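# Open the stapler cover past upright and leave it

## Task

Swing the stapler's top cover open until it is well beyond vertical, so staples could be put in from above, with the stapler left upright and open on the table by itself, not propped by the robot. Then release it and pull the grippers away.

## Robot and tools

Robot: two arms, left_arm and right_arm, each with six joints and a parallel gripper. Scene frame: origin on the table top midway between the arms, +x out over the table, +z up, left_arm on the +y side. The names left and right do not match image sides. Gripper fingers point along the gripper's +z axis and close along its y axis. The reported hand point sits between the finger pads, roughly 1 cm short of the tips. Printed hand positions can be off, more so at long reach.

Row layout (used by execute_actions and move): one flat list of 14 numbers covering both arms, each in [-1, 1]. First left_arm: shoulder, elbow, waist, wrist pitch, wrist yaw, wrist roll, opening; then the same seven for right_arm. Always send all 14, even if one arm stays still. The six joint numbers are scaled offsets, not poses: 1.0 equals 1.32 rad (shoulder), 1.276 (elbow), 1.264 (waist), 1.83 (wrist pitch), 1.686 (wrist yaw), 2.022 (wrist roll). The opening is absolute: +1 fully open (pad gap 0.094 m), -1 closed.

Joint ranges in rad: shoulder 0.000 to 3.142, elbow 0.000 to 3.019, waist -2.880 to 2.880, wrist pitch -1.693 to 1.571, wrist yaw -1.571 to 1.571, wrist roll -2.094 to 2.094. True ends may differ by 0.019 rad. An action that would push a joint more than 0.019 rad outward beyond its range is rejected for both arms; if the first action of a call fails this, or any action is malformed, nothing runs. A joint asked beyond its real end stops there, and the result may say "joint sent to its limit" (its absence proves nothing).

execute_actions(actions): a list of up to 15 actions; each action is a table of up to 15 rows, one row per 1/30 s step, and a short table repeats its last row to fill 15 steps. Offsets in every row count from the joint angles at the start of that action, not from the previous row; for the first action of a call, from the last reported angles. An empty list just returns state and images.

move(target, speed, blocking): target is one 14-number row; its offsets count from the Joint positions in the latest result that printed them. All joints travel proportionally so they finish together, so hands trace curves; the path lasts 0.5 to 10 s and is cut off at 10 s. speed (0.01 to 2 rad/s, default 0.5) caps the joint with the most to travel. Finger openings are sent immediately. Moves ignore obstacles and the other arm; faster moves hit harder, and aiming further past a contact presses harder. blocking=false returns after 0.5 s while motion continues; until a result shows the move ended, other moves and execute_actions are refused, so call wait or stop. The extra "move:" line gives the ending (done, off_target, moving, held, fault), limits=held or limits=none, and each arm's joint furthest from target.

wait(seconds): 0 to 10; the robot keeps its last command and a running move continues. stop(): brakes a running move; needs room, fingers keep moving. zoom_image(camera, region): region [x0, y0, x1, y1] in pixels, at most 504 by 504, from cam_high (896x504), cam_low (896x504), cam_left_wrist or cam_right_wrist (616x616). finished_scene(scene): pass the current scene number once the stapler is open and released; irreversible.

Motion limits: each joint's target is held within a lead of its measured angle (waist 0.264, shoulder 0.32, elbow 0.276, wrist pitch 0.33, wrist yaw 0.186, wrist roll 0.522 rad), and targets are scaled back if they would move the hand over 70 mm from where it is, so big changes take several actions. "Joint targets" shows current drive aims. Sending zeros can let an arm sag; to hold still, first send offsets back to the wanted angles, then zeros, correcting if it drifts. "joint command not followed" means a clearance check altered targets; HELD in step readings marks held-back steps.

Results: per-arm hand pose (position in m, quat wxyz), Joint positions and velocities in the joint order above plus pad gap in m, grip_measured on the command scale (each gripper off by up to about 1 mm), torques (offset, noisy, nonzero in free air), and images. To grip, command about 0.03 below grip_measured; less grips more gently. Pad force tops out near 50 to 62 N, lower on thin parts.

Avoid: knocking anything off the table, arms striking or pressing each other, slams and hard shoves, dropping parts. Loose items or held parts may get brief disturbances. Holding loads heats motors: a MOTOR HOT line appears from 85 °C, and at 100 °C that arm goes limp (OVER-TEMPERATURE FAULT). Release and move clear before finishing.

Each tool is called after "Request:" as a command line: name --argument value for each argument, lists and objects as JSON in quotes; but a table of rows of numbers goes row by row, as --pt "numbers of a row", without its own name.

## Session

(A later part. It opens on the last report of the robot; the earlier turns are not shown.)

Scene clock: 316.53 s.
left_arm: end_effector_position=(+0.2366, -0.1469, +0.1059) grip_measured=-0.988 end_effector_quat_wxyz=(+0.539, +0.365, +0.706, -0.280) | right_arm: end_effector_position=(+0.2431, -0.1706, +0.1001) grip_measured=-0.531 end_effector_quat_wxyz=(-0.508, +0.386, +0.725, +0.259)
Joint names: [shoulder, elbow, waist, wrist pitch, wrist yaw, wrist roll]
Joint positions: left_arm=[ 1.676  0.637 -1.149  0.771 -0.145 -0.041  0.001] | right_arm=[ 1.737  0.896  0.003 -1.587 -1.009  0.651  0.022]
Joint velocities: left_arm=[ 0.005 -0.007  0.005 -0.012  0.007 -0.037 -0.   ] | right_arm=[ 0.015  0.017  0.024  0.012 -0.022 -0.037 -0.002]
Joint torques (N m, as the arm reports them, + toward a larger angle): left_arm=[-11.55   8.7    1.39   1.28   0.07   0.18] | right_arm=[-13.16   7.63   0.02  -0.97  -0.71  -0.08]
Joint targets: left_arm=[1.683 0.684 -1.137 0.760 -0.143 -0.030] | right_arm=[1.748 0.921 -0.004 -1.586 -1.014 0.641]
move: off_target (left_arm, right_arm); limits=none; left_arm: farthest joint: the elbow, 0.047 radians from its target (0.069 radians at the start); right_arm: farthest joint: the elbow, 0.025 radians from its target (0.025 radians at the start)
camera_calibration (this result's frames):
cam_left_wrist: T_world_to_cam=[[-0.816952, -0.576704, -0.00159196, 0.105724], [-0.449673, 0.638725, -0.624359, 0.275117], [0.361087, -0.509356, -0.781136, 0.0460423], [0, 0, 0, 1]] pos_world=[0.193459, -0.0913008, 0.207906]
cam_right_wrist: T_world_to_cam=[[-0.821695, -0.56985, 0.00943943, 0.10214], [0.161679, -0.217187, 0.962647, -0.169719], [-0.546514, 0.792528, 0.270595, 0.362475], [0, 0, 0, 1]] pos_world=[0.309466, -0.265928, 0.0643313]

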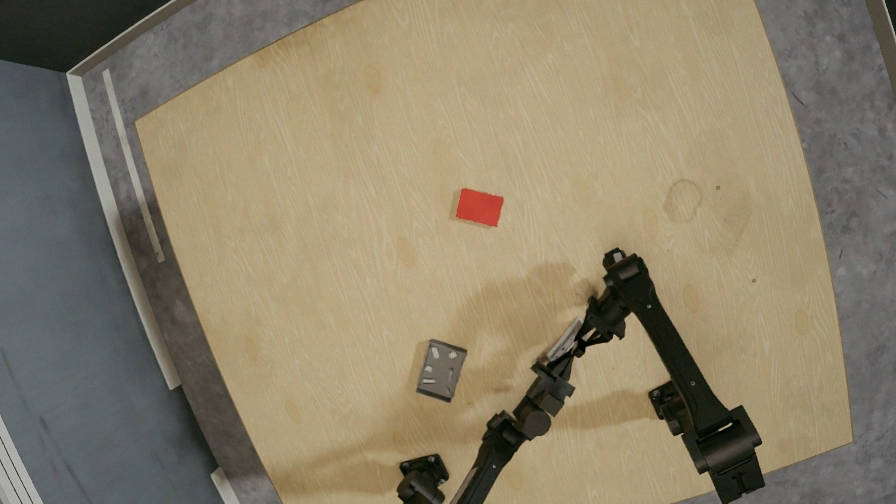

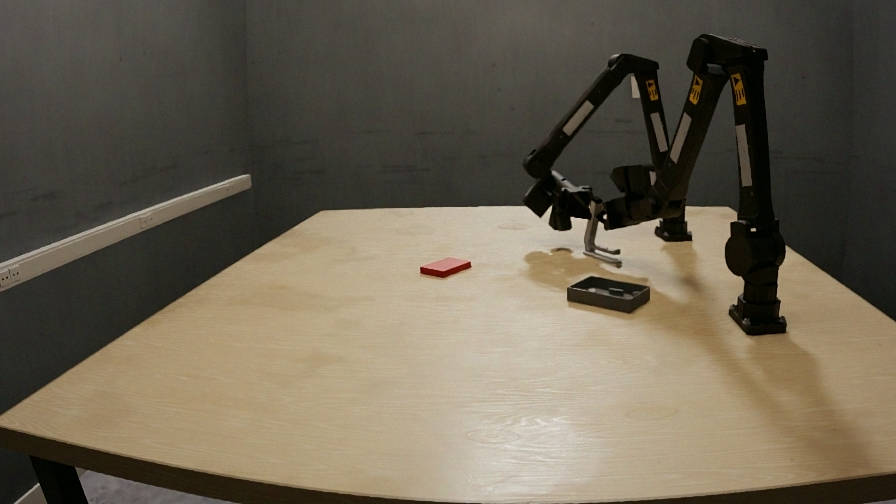

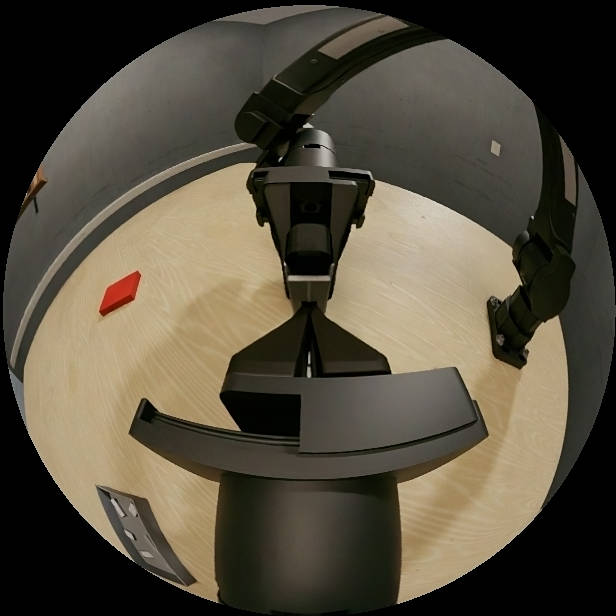

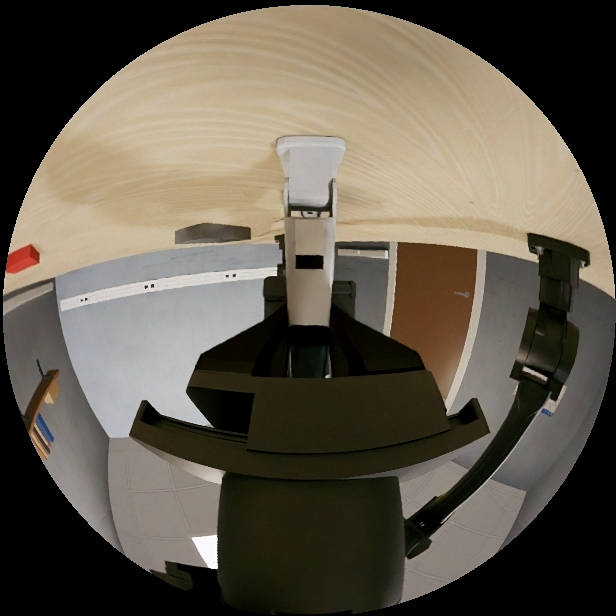

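Request:
move --target '[0.0323,0.0814,0.0157,-0.0170,0.0057,0.0054,-1.0,0.009,0.0196,-0.3165,0.001,-0.003,-0.005,0.0]' --speed 0.25

Request:
zoom_image --camera "cam_low" --region '[500, 150, 700, 283]'

Scene clock: 334.53 s.
left_arm: end_effector_position=(+0.2463, -0.1618, +0.1026) grip_measured=-0.988 end_effector_quat_wxyz=(+0.536, +0.367, +0.708, -0.279) | right_arm: end_effector_position=(+0.2970, -0.2835, +0.1003) grip_measured=-0.002 end_effector_quat_wxyz=(-0.447, +0.522, +0.634, +0.356)
Joint names: [shoulder, elbow, waist, wrist pitch, wrist yaw, wrist roll]
Joint positions: left_arm=[ 1.712  0.688 -1.144  0.748 -0.137 -0.041  0.001] | right_arm=[ 1.737  0.896 -0.395 -1.587 -1.011  0.649  0.047]
Joint velocities: left_arm=[-0.005 -0.002 -0.015 -0.002 -0.095 -0.037 -0.   ] | right_arm=[-0.015  0.007  0.005  0.007  0.037  0.022 -0.   ]
Joint torques (N m, as the arm reports them, + toward a larger angle): left_arm=[-12.58   9.19   1.59   1.33   0.05   0.17] | right_arm=[-13.08   7.63   0.56  -0.98  -0.62  -0.05]
Joint targets: left_arm=[1.718 0.740 -1.130 0.739 -0.135 -0.030] | right_arm=[1.748 0.921 -0.397 -1.586 -1.015 0.641]
move: off_target (left_arm, right_arm); limits=none; left_arm: farthest joint: the elbow, 0.053 radians from its target (0.104 radians at the start); right_arm: farthest joint: the elbow, 0.025 radians from its target (0.025 radians at the start)
camera_calibration (this result's frames):
cam_left_wrist: T_world_to_cam=[[-0.818106, -0.575067, -0.000631207, 0.10544], [-0.45183, 0.643464, -0.617902, 0.287485], [0.355741, -0.505225, -0.786255, 0.0348948], [0, 0, 0, 1]] pos_world=[0.203742, -0.106722, 0.205141]
cam_right_wrist: T_world_to_cam=[[-0.97862, -0.205558, 0.00701238, 0.232179], [0.0625, -0.264722, 0.962297, -0.187166], [-0.195952, 0.942161, 0.271909, 0.419587], [0, 0, 0, 1]] pos_world=[0.321131, -0.397139, 0.0643921]

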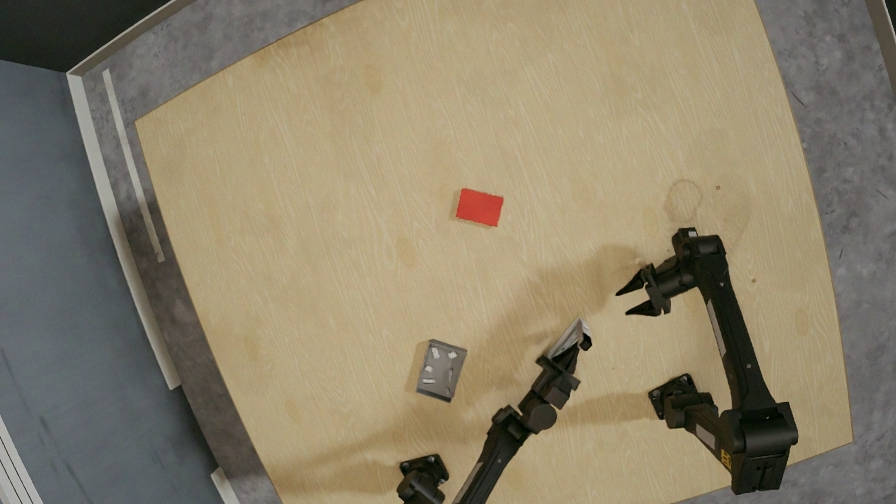

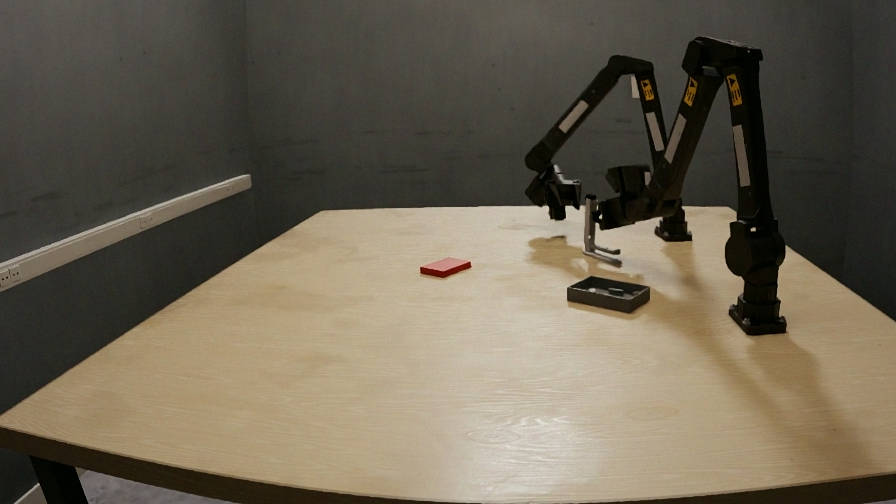

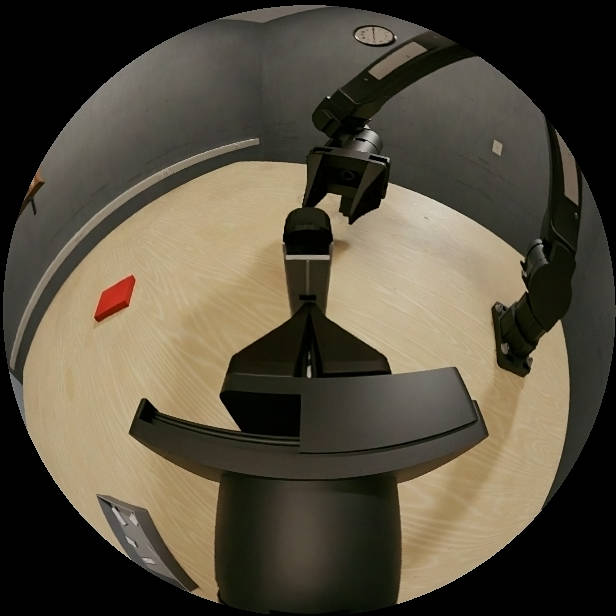

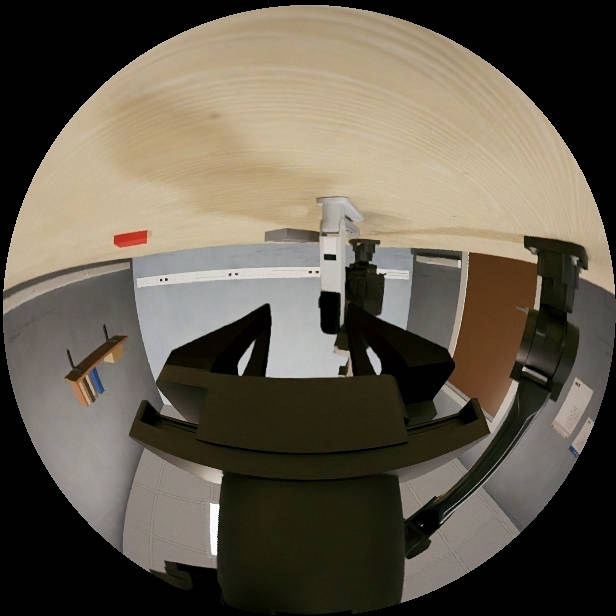

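Region (500, 150, 700, 283) of cam_low's 896x504 image, scaled by 2.520, with more detail than that image has; it fills the top 335 rows of this view, and the rest is white.

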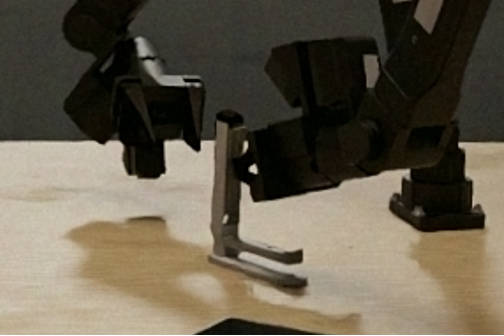

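Request:
move --target '[0.0420,0.1157,0.0199,-0.0290,0.0076,0.0054,-1.0,0.009,0.0196,-0.11,0.001,-0.002,-0.004,0.0]' --speed 0.065

Request:
zoom_image --camera "cam_low" --region '[500, 150, 700, 283]'

Scene clock: 344.13 s.
left_arm: end_effector_position=(+0.2659, -0.1885, +0.1070) grip_measured=-0.988 end_effector_quat_wxyz=(+0.537, +0.365, +0.707, -0.281) | right_arm: end_effector_position=(+0.3043, -0.3245, +0.1003) grip_measured=-0.002 end_effector_quat_wxyz=(-0.422, +0.562, +0.598, +0.385)
Joint names: [shoulder, elbow, waist, wrist pitch, wrist yaw, wrist roll]
Joint positions: left_arm=[ 1.76   0.783 -1.132  0.706 -0.126 -0.041  0.001] | right_arm=[ 1.737  0.896 -0.526 -1.587 -1.011  0.649  0.047]
Joint velocities: left_arm=[-0.005  0.002 -0.005 -0.007 -0.051 -0.022  0.001] | right_arm=[-0.005  0.007  0.005  0.017  0.051 -0.066  0.   ]
Joint torques (N m, as the arm reports them, + toward a larger angle): left_arm=[-13.58   9.51   1.47   1.21   0.1    0.18] | right_arm=[-13.16   7.63  -0.04  -0.97  -0.62  -0.05]
Joint targets: left_arm=[1.768 0.835 -1.119 0.695 -0.124 -0.030] | right_arm=[1.748 0.921 -0.534 -1.586 -1.015 0.641]
move: off_target (left_arm, right_arm); limits=none; left_arm: farthest joint: the elbow, 0.053 radians from its target (0.148 radians at the start); right_arm: farthest joint: the elbow, 0.025 radians from its target (0.025 radians at the start)
camera_calibration (this result's frames):
cam_left_wrist: T_world_to_cam=[[-0.817217, -0.576323, 0.00281008, 0.105268], [-0.453223, 0.639635, -0.620852, 0.316213], [0.356014, -0.508644, -0.783923, 0.0168705], [0, 0, 0, 1]] pos_world=[0.223336, -0.133011, 0.209251]
cam_right_wrist: T_world_to_cam=[[-0.997132, -0.0753568, 0.00701238, 0.278848], [0.0272202, -0.270634, 0.962297, -0.189661], [-0.0706179, 0.959728, 0.271909, 0.42721], [0, 0, 0, 1]] pos_world=[0.31338, -0.440321, 0.0643921]

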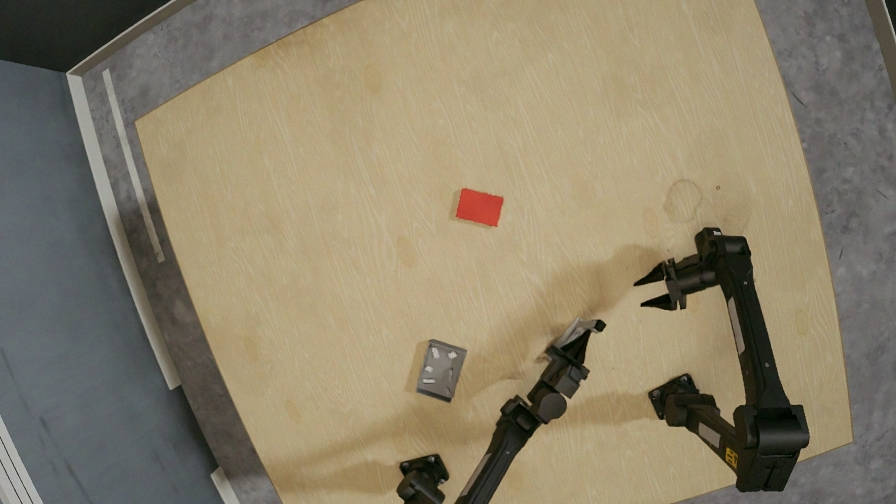

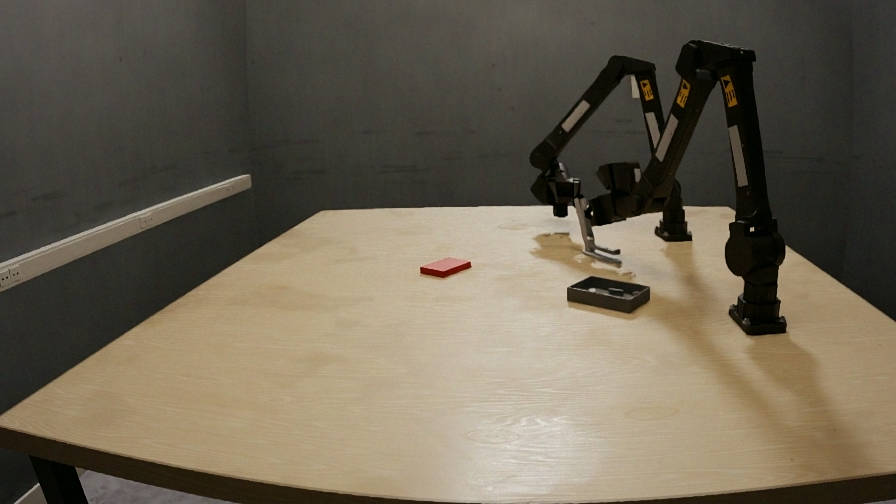

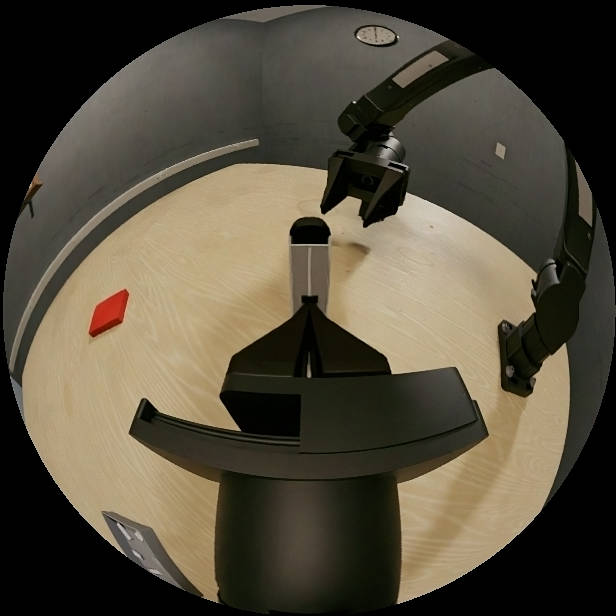

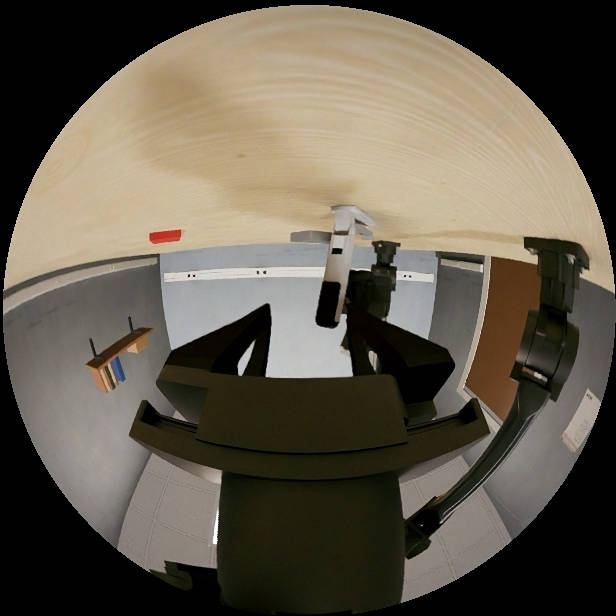

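Region (500, 150, 700, 283) of cam_low's 896x504 image, scaled by 2.520, with more detail than that image has; it fills the top 335 rows of this view, and the rest is white.

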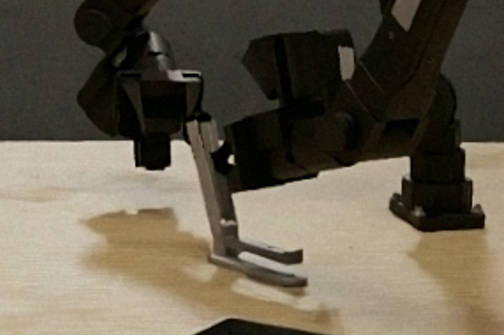

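Request:
move --target '[0.015,0.0574,0.0121,-0.0107,0.0026,0.0054,-1.0,0.009,0.0196,-0.006,0.001,-0.002,-0.004,0.0]' --speed 0.07

Request:
zoom_image --camera "cam_low" --region '[500, 150, 700, 283]'

Scene clock: 353.03 s.
left_arm: end_effector_position=(+0.2700, -0.1947, +0.1069) grip_measured=-0.988 end_effector_quat_wxyz=(+0.536, +0.365, +0.707, -0.281) | right_arm: end_effector_position=(+0.3044, -0.3245, +0.1004) grip_measured=-0.002 end_effector_quat_wxyz=(-0.422, +0.562, +0.598, +0.385)
Joint names: [shoulder, elbow, waist, wrist pitch, wrist yaw, wrist roll]
Joint positions: left_arm=[ 1.773  0.804 -1.13   0.697 -0.124 -0.041  0.001] | right_arm=[ 1.737  0.896 -0.526 -1.587 -1.012  0.649  0.047]
Joint velocities: left_arm=[-0.015  0.007 -0.024  0.007 -0.022  0.066 -0.001] | right_arm=[-0.005  0.002 -0.005  0.007  0.037  0.007 -0.   ]
Joint torques (N m, as the arm reports them, + toward a larger angle): left_arm=[-13.87   9.43   1.71   1.3    0.08   0.18] | right_arm=[-13.17   7.63   0.05  -0.97  -0.63  -0.06]
Joint targets: left_arm=[1.780 0.856 -1.117 0.686 -0.122 -0.030] | right_arm=[1.748 0.921 -0.534 -1.586 -1.015 0.641]
move: off_target (left_arm, right_arm); limits=none; left_arm: farthest joint: the elbow, 0.052 radians from its target (0.074 radians at the start); right_arm: farthest joint: the elbow, 0.025 radians from its target (0.025 radians at the start)
camera_calibration (this result's frames):
cam_left_wrist: T_world_to_cam=[[-0.817386, -0.576081, 0.00337043, 0.105102], [-0.453481, 0.639802, -0.620491, 0.322082], [0.355296, -0.508709, -0.784207, 0.0124327], [0, 0, 0, 1]] pos_world=[0.227549, -0.139197, 0.209244]
cam_right_wrist: T_world_to_cam=[[-0.997147, -0.0752033, 0.0065483, 0.279002], [0.0267491, -0.27089, 0.962239, -0.189626], [-0.0705896, 0.959668, 0.272128, 0.427137], [0, 0, 0, 1]] pos_world=[0.313429, -0.440296, 0.0644024]

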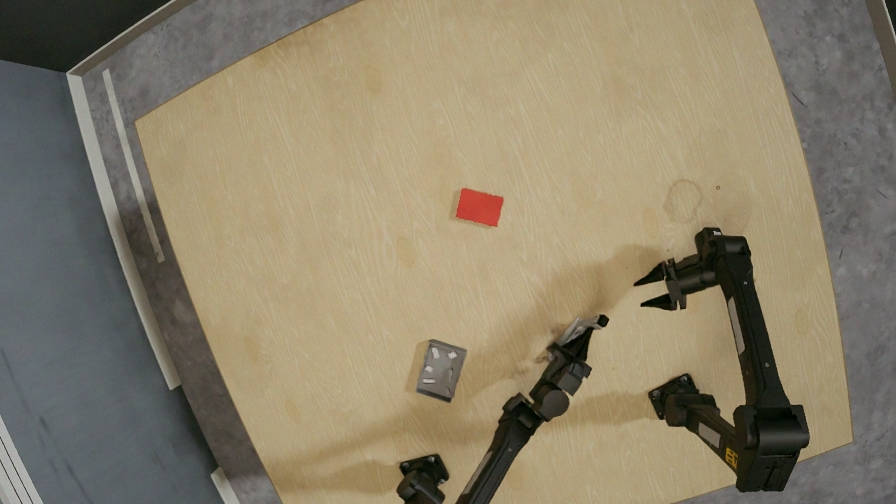

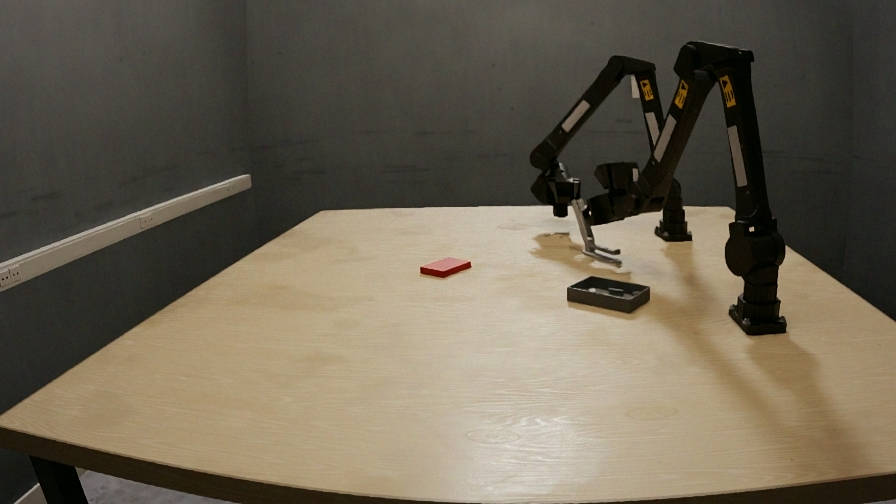

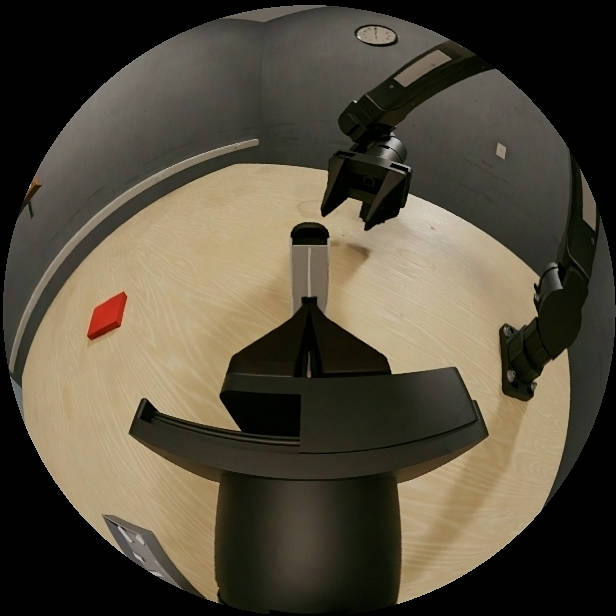

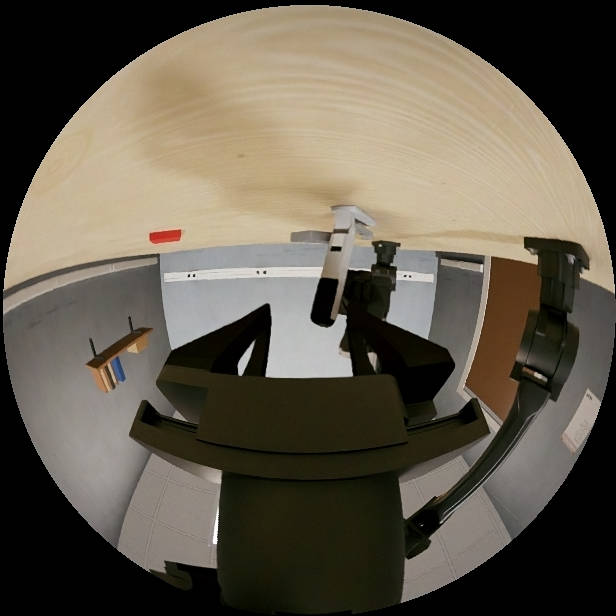

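Region (500, 150, 700, 283) of cam_low's 896x504 image, scaled by 2.520, with more detail than that image has; it fills the top 335 rows of this view, and the rest is white.

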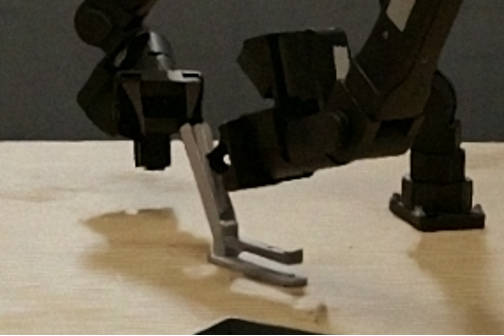

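Request:
move --target '[-0.445,-0.401,0.198,0.0,0.0,0.0054,-1.0,0.009,0.0196,-0.237,0.001,-0.002,-0.004,0.0]' --speed 0.5

Request:
zoom_image --camera "cam_low" --region '[500, 150, 700, 283]'

Scene clock: 361.77 s.
left_arm: end_effector_position=(+0.2611, +0.0381, +0.1618) grip_measured=-0.988 end_effector_quat_wxyz=(+0.592, +0.266, +0.725, -0.229) | right_arm: end_effector_position=(+0.3009, -0.4184, +0.1004) grip_measured=-0.002 end_effector_quat_wxyz=(-0.360, +0.645, +0.508, +0.443)
Joint names: [shoulder, elbow, waist, wrist pitch, wrist yaw, wrist roll]
Joint positions: left_arm=[ 1.189  0.296 -0.889  0.697 -0.124 -0.041  0.001] | right_arm=[ 1.737  0.896 -0.824 -1.587 -1.012  0.649  0.047]
Joint velocities: left_arm=[-0.005  0.002 -0.015  0.002  0.007 -0.081 -0.   ] | right_arm=[-0.015 -0.002 -0.015 -0.002 -0.022 -0.022  0.001]
Joint torques (N m, as the arm reports them, + toward a larger angle): left_arm=[-5.44  5.99  1.25  1.66 -0.03  0.17] | right_arm=[-12.81   7.62   1.19  -0.96  -0.61  -0.06]
Joint targets: left_arm=[1.186 0.293 -0.879 0.697 -0.124 -0.030] | right_arm=[1.748 0.921 -0.826 -1.586 -1.015 0.641]
move: off_target (right_arm); limits=none; left_arm: farthest joint: the wrist roll, 0.011 radians from its target (0.011 radians at the start); right_arm: farthest joint: the elbow, 0.025 radians from its target (0.025 radians at the start)
camera_calibration (this result's frames):
cam_left_wrist: T_world_to_cam=[[-0.656903, -0.753859, 0.013218, 0.194993], [-0.560266, 0.476327, -0.677654, 0.246495], [0.504559, -0.452558, -0.735262, 0.128033], [0, 0, 0, 1]] pos_world=[0.201594, 0.0875273, 0.258599]
cam_right_wrist: T_world_to_cam=[[-0.975378, 0.220444, 0.0065483, 0.385636], [-0.0538456, -0.266828, 0.962239, -0.189001], [0.213867, 0.938193, 0.272128, 0.42236], [0, 0, 0, 1]] pos_world=[0.275635, -0.531697, 0.0644024]

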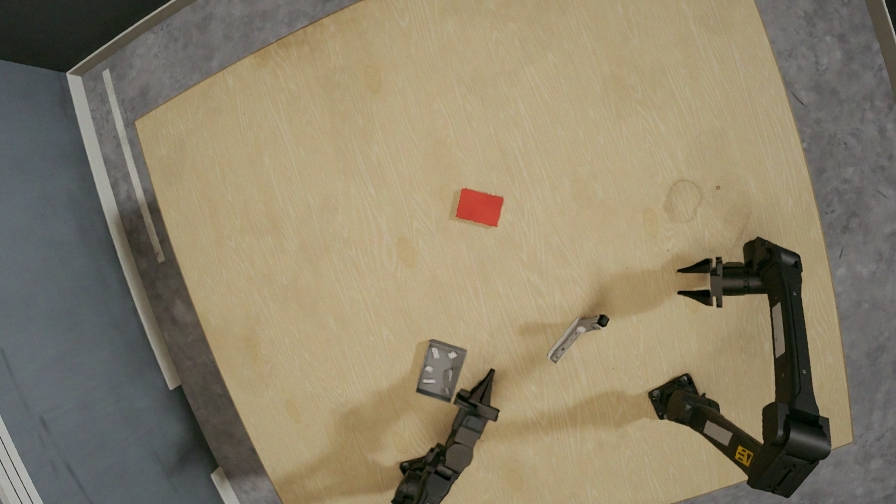

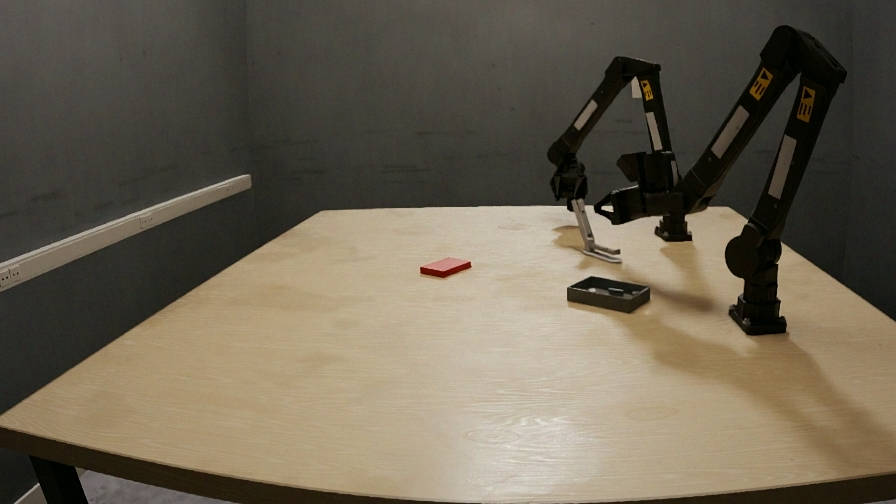

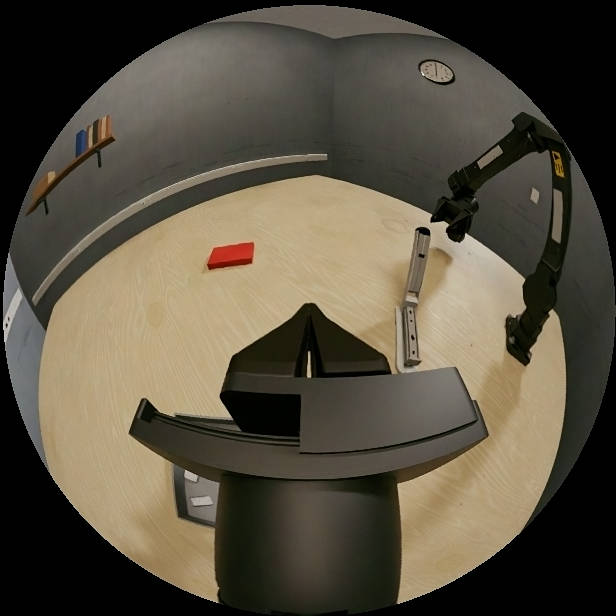

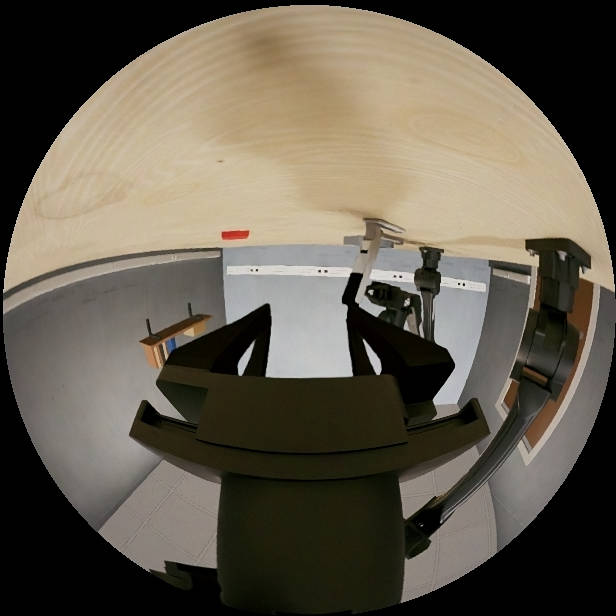

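Region (500, 150, 700, 283) of cam_low's 896x504 image, scaled by 2.520, with more detail than that image has; it fills the top 335 rows of this view, and the rest is white.

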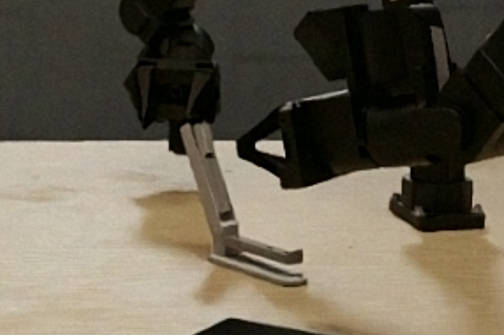

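The cover is staying open well past upright, the stapler is standing on the table, and both arms are clear.

Request:
finished_scene --scene 2

The scene is finished: the task was done.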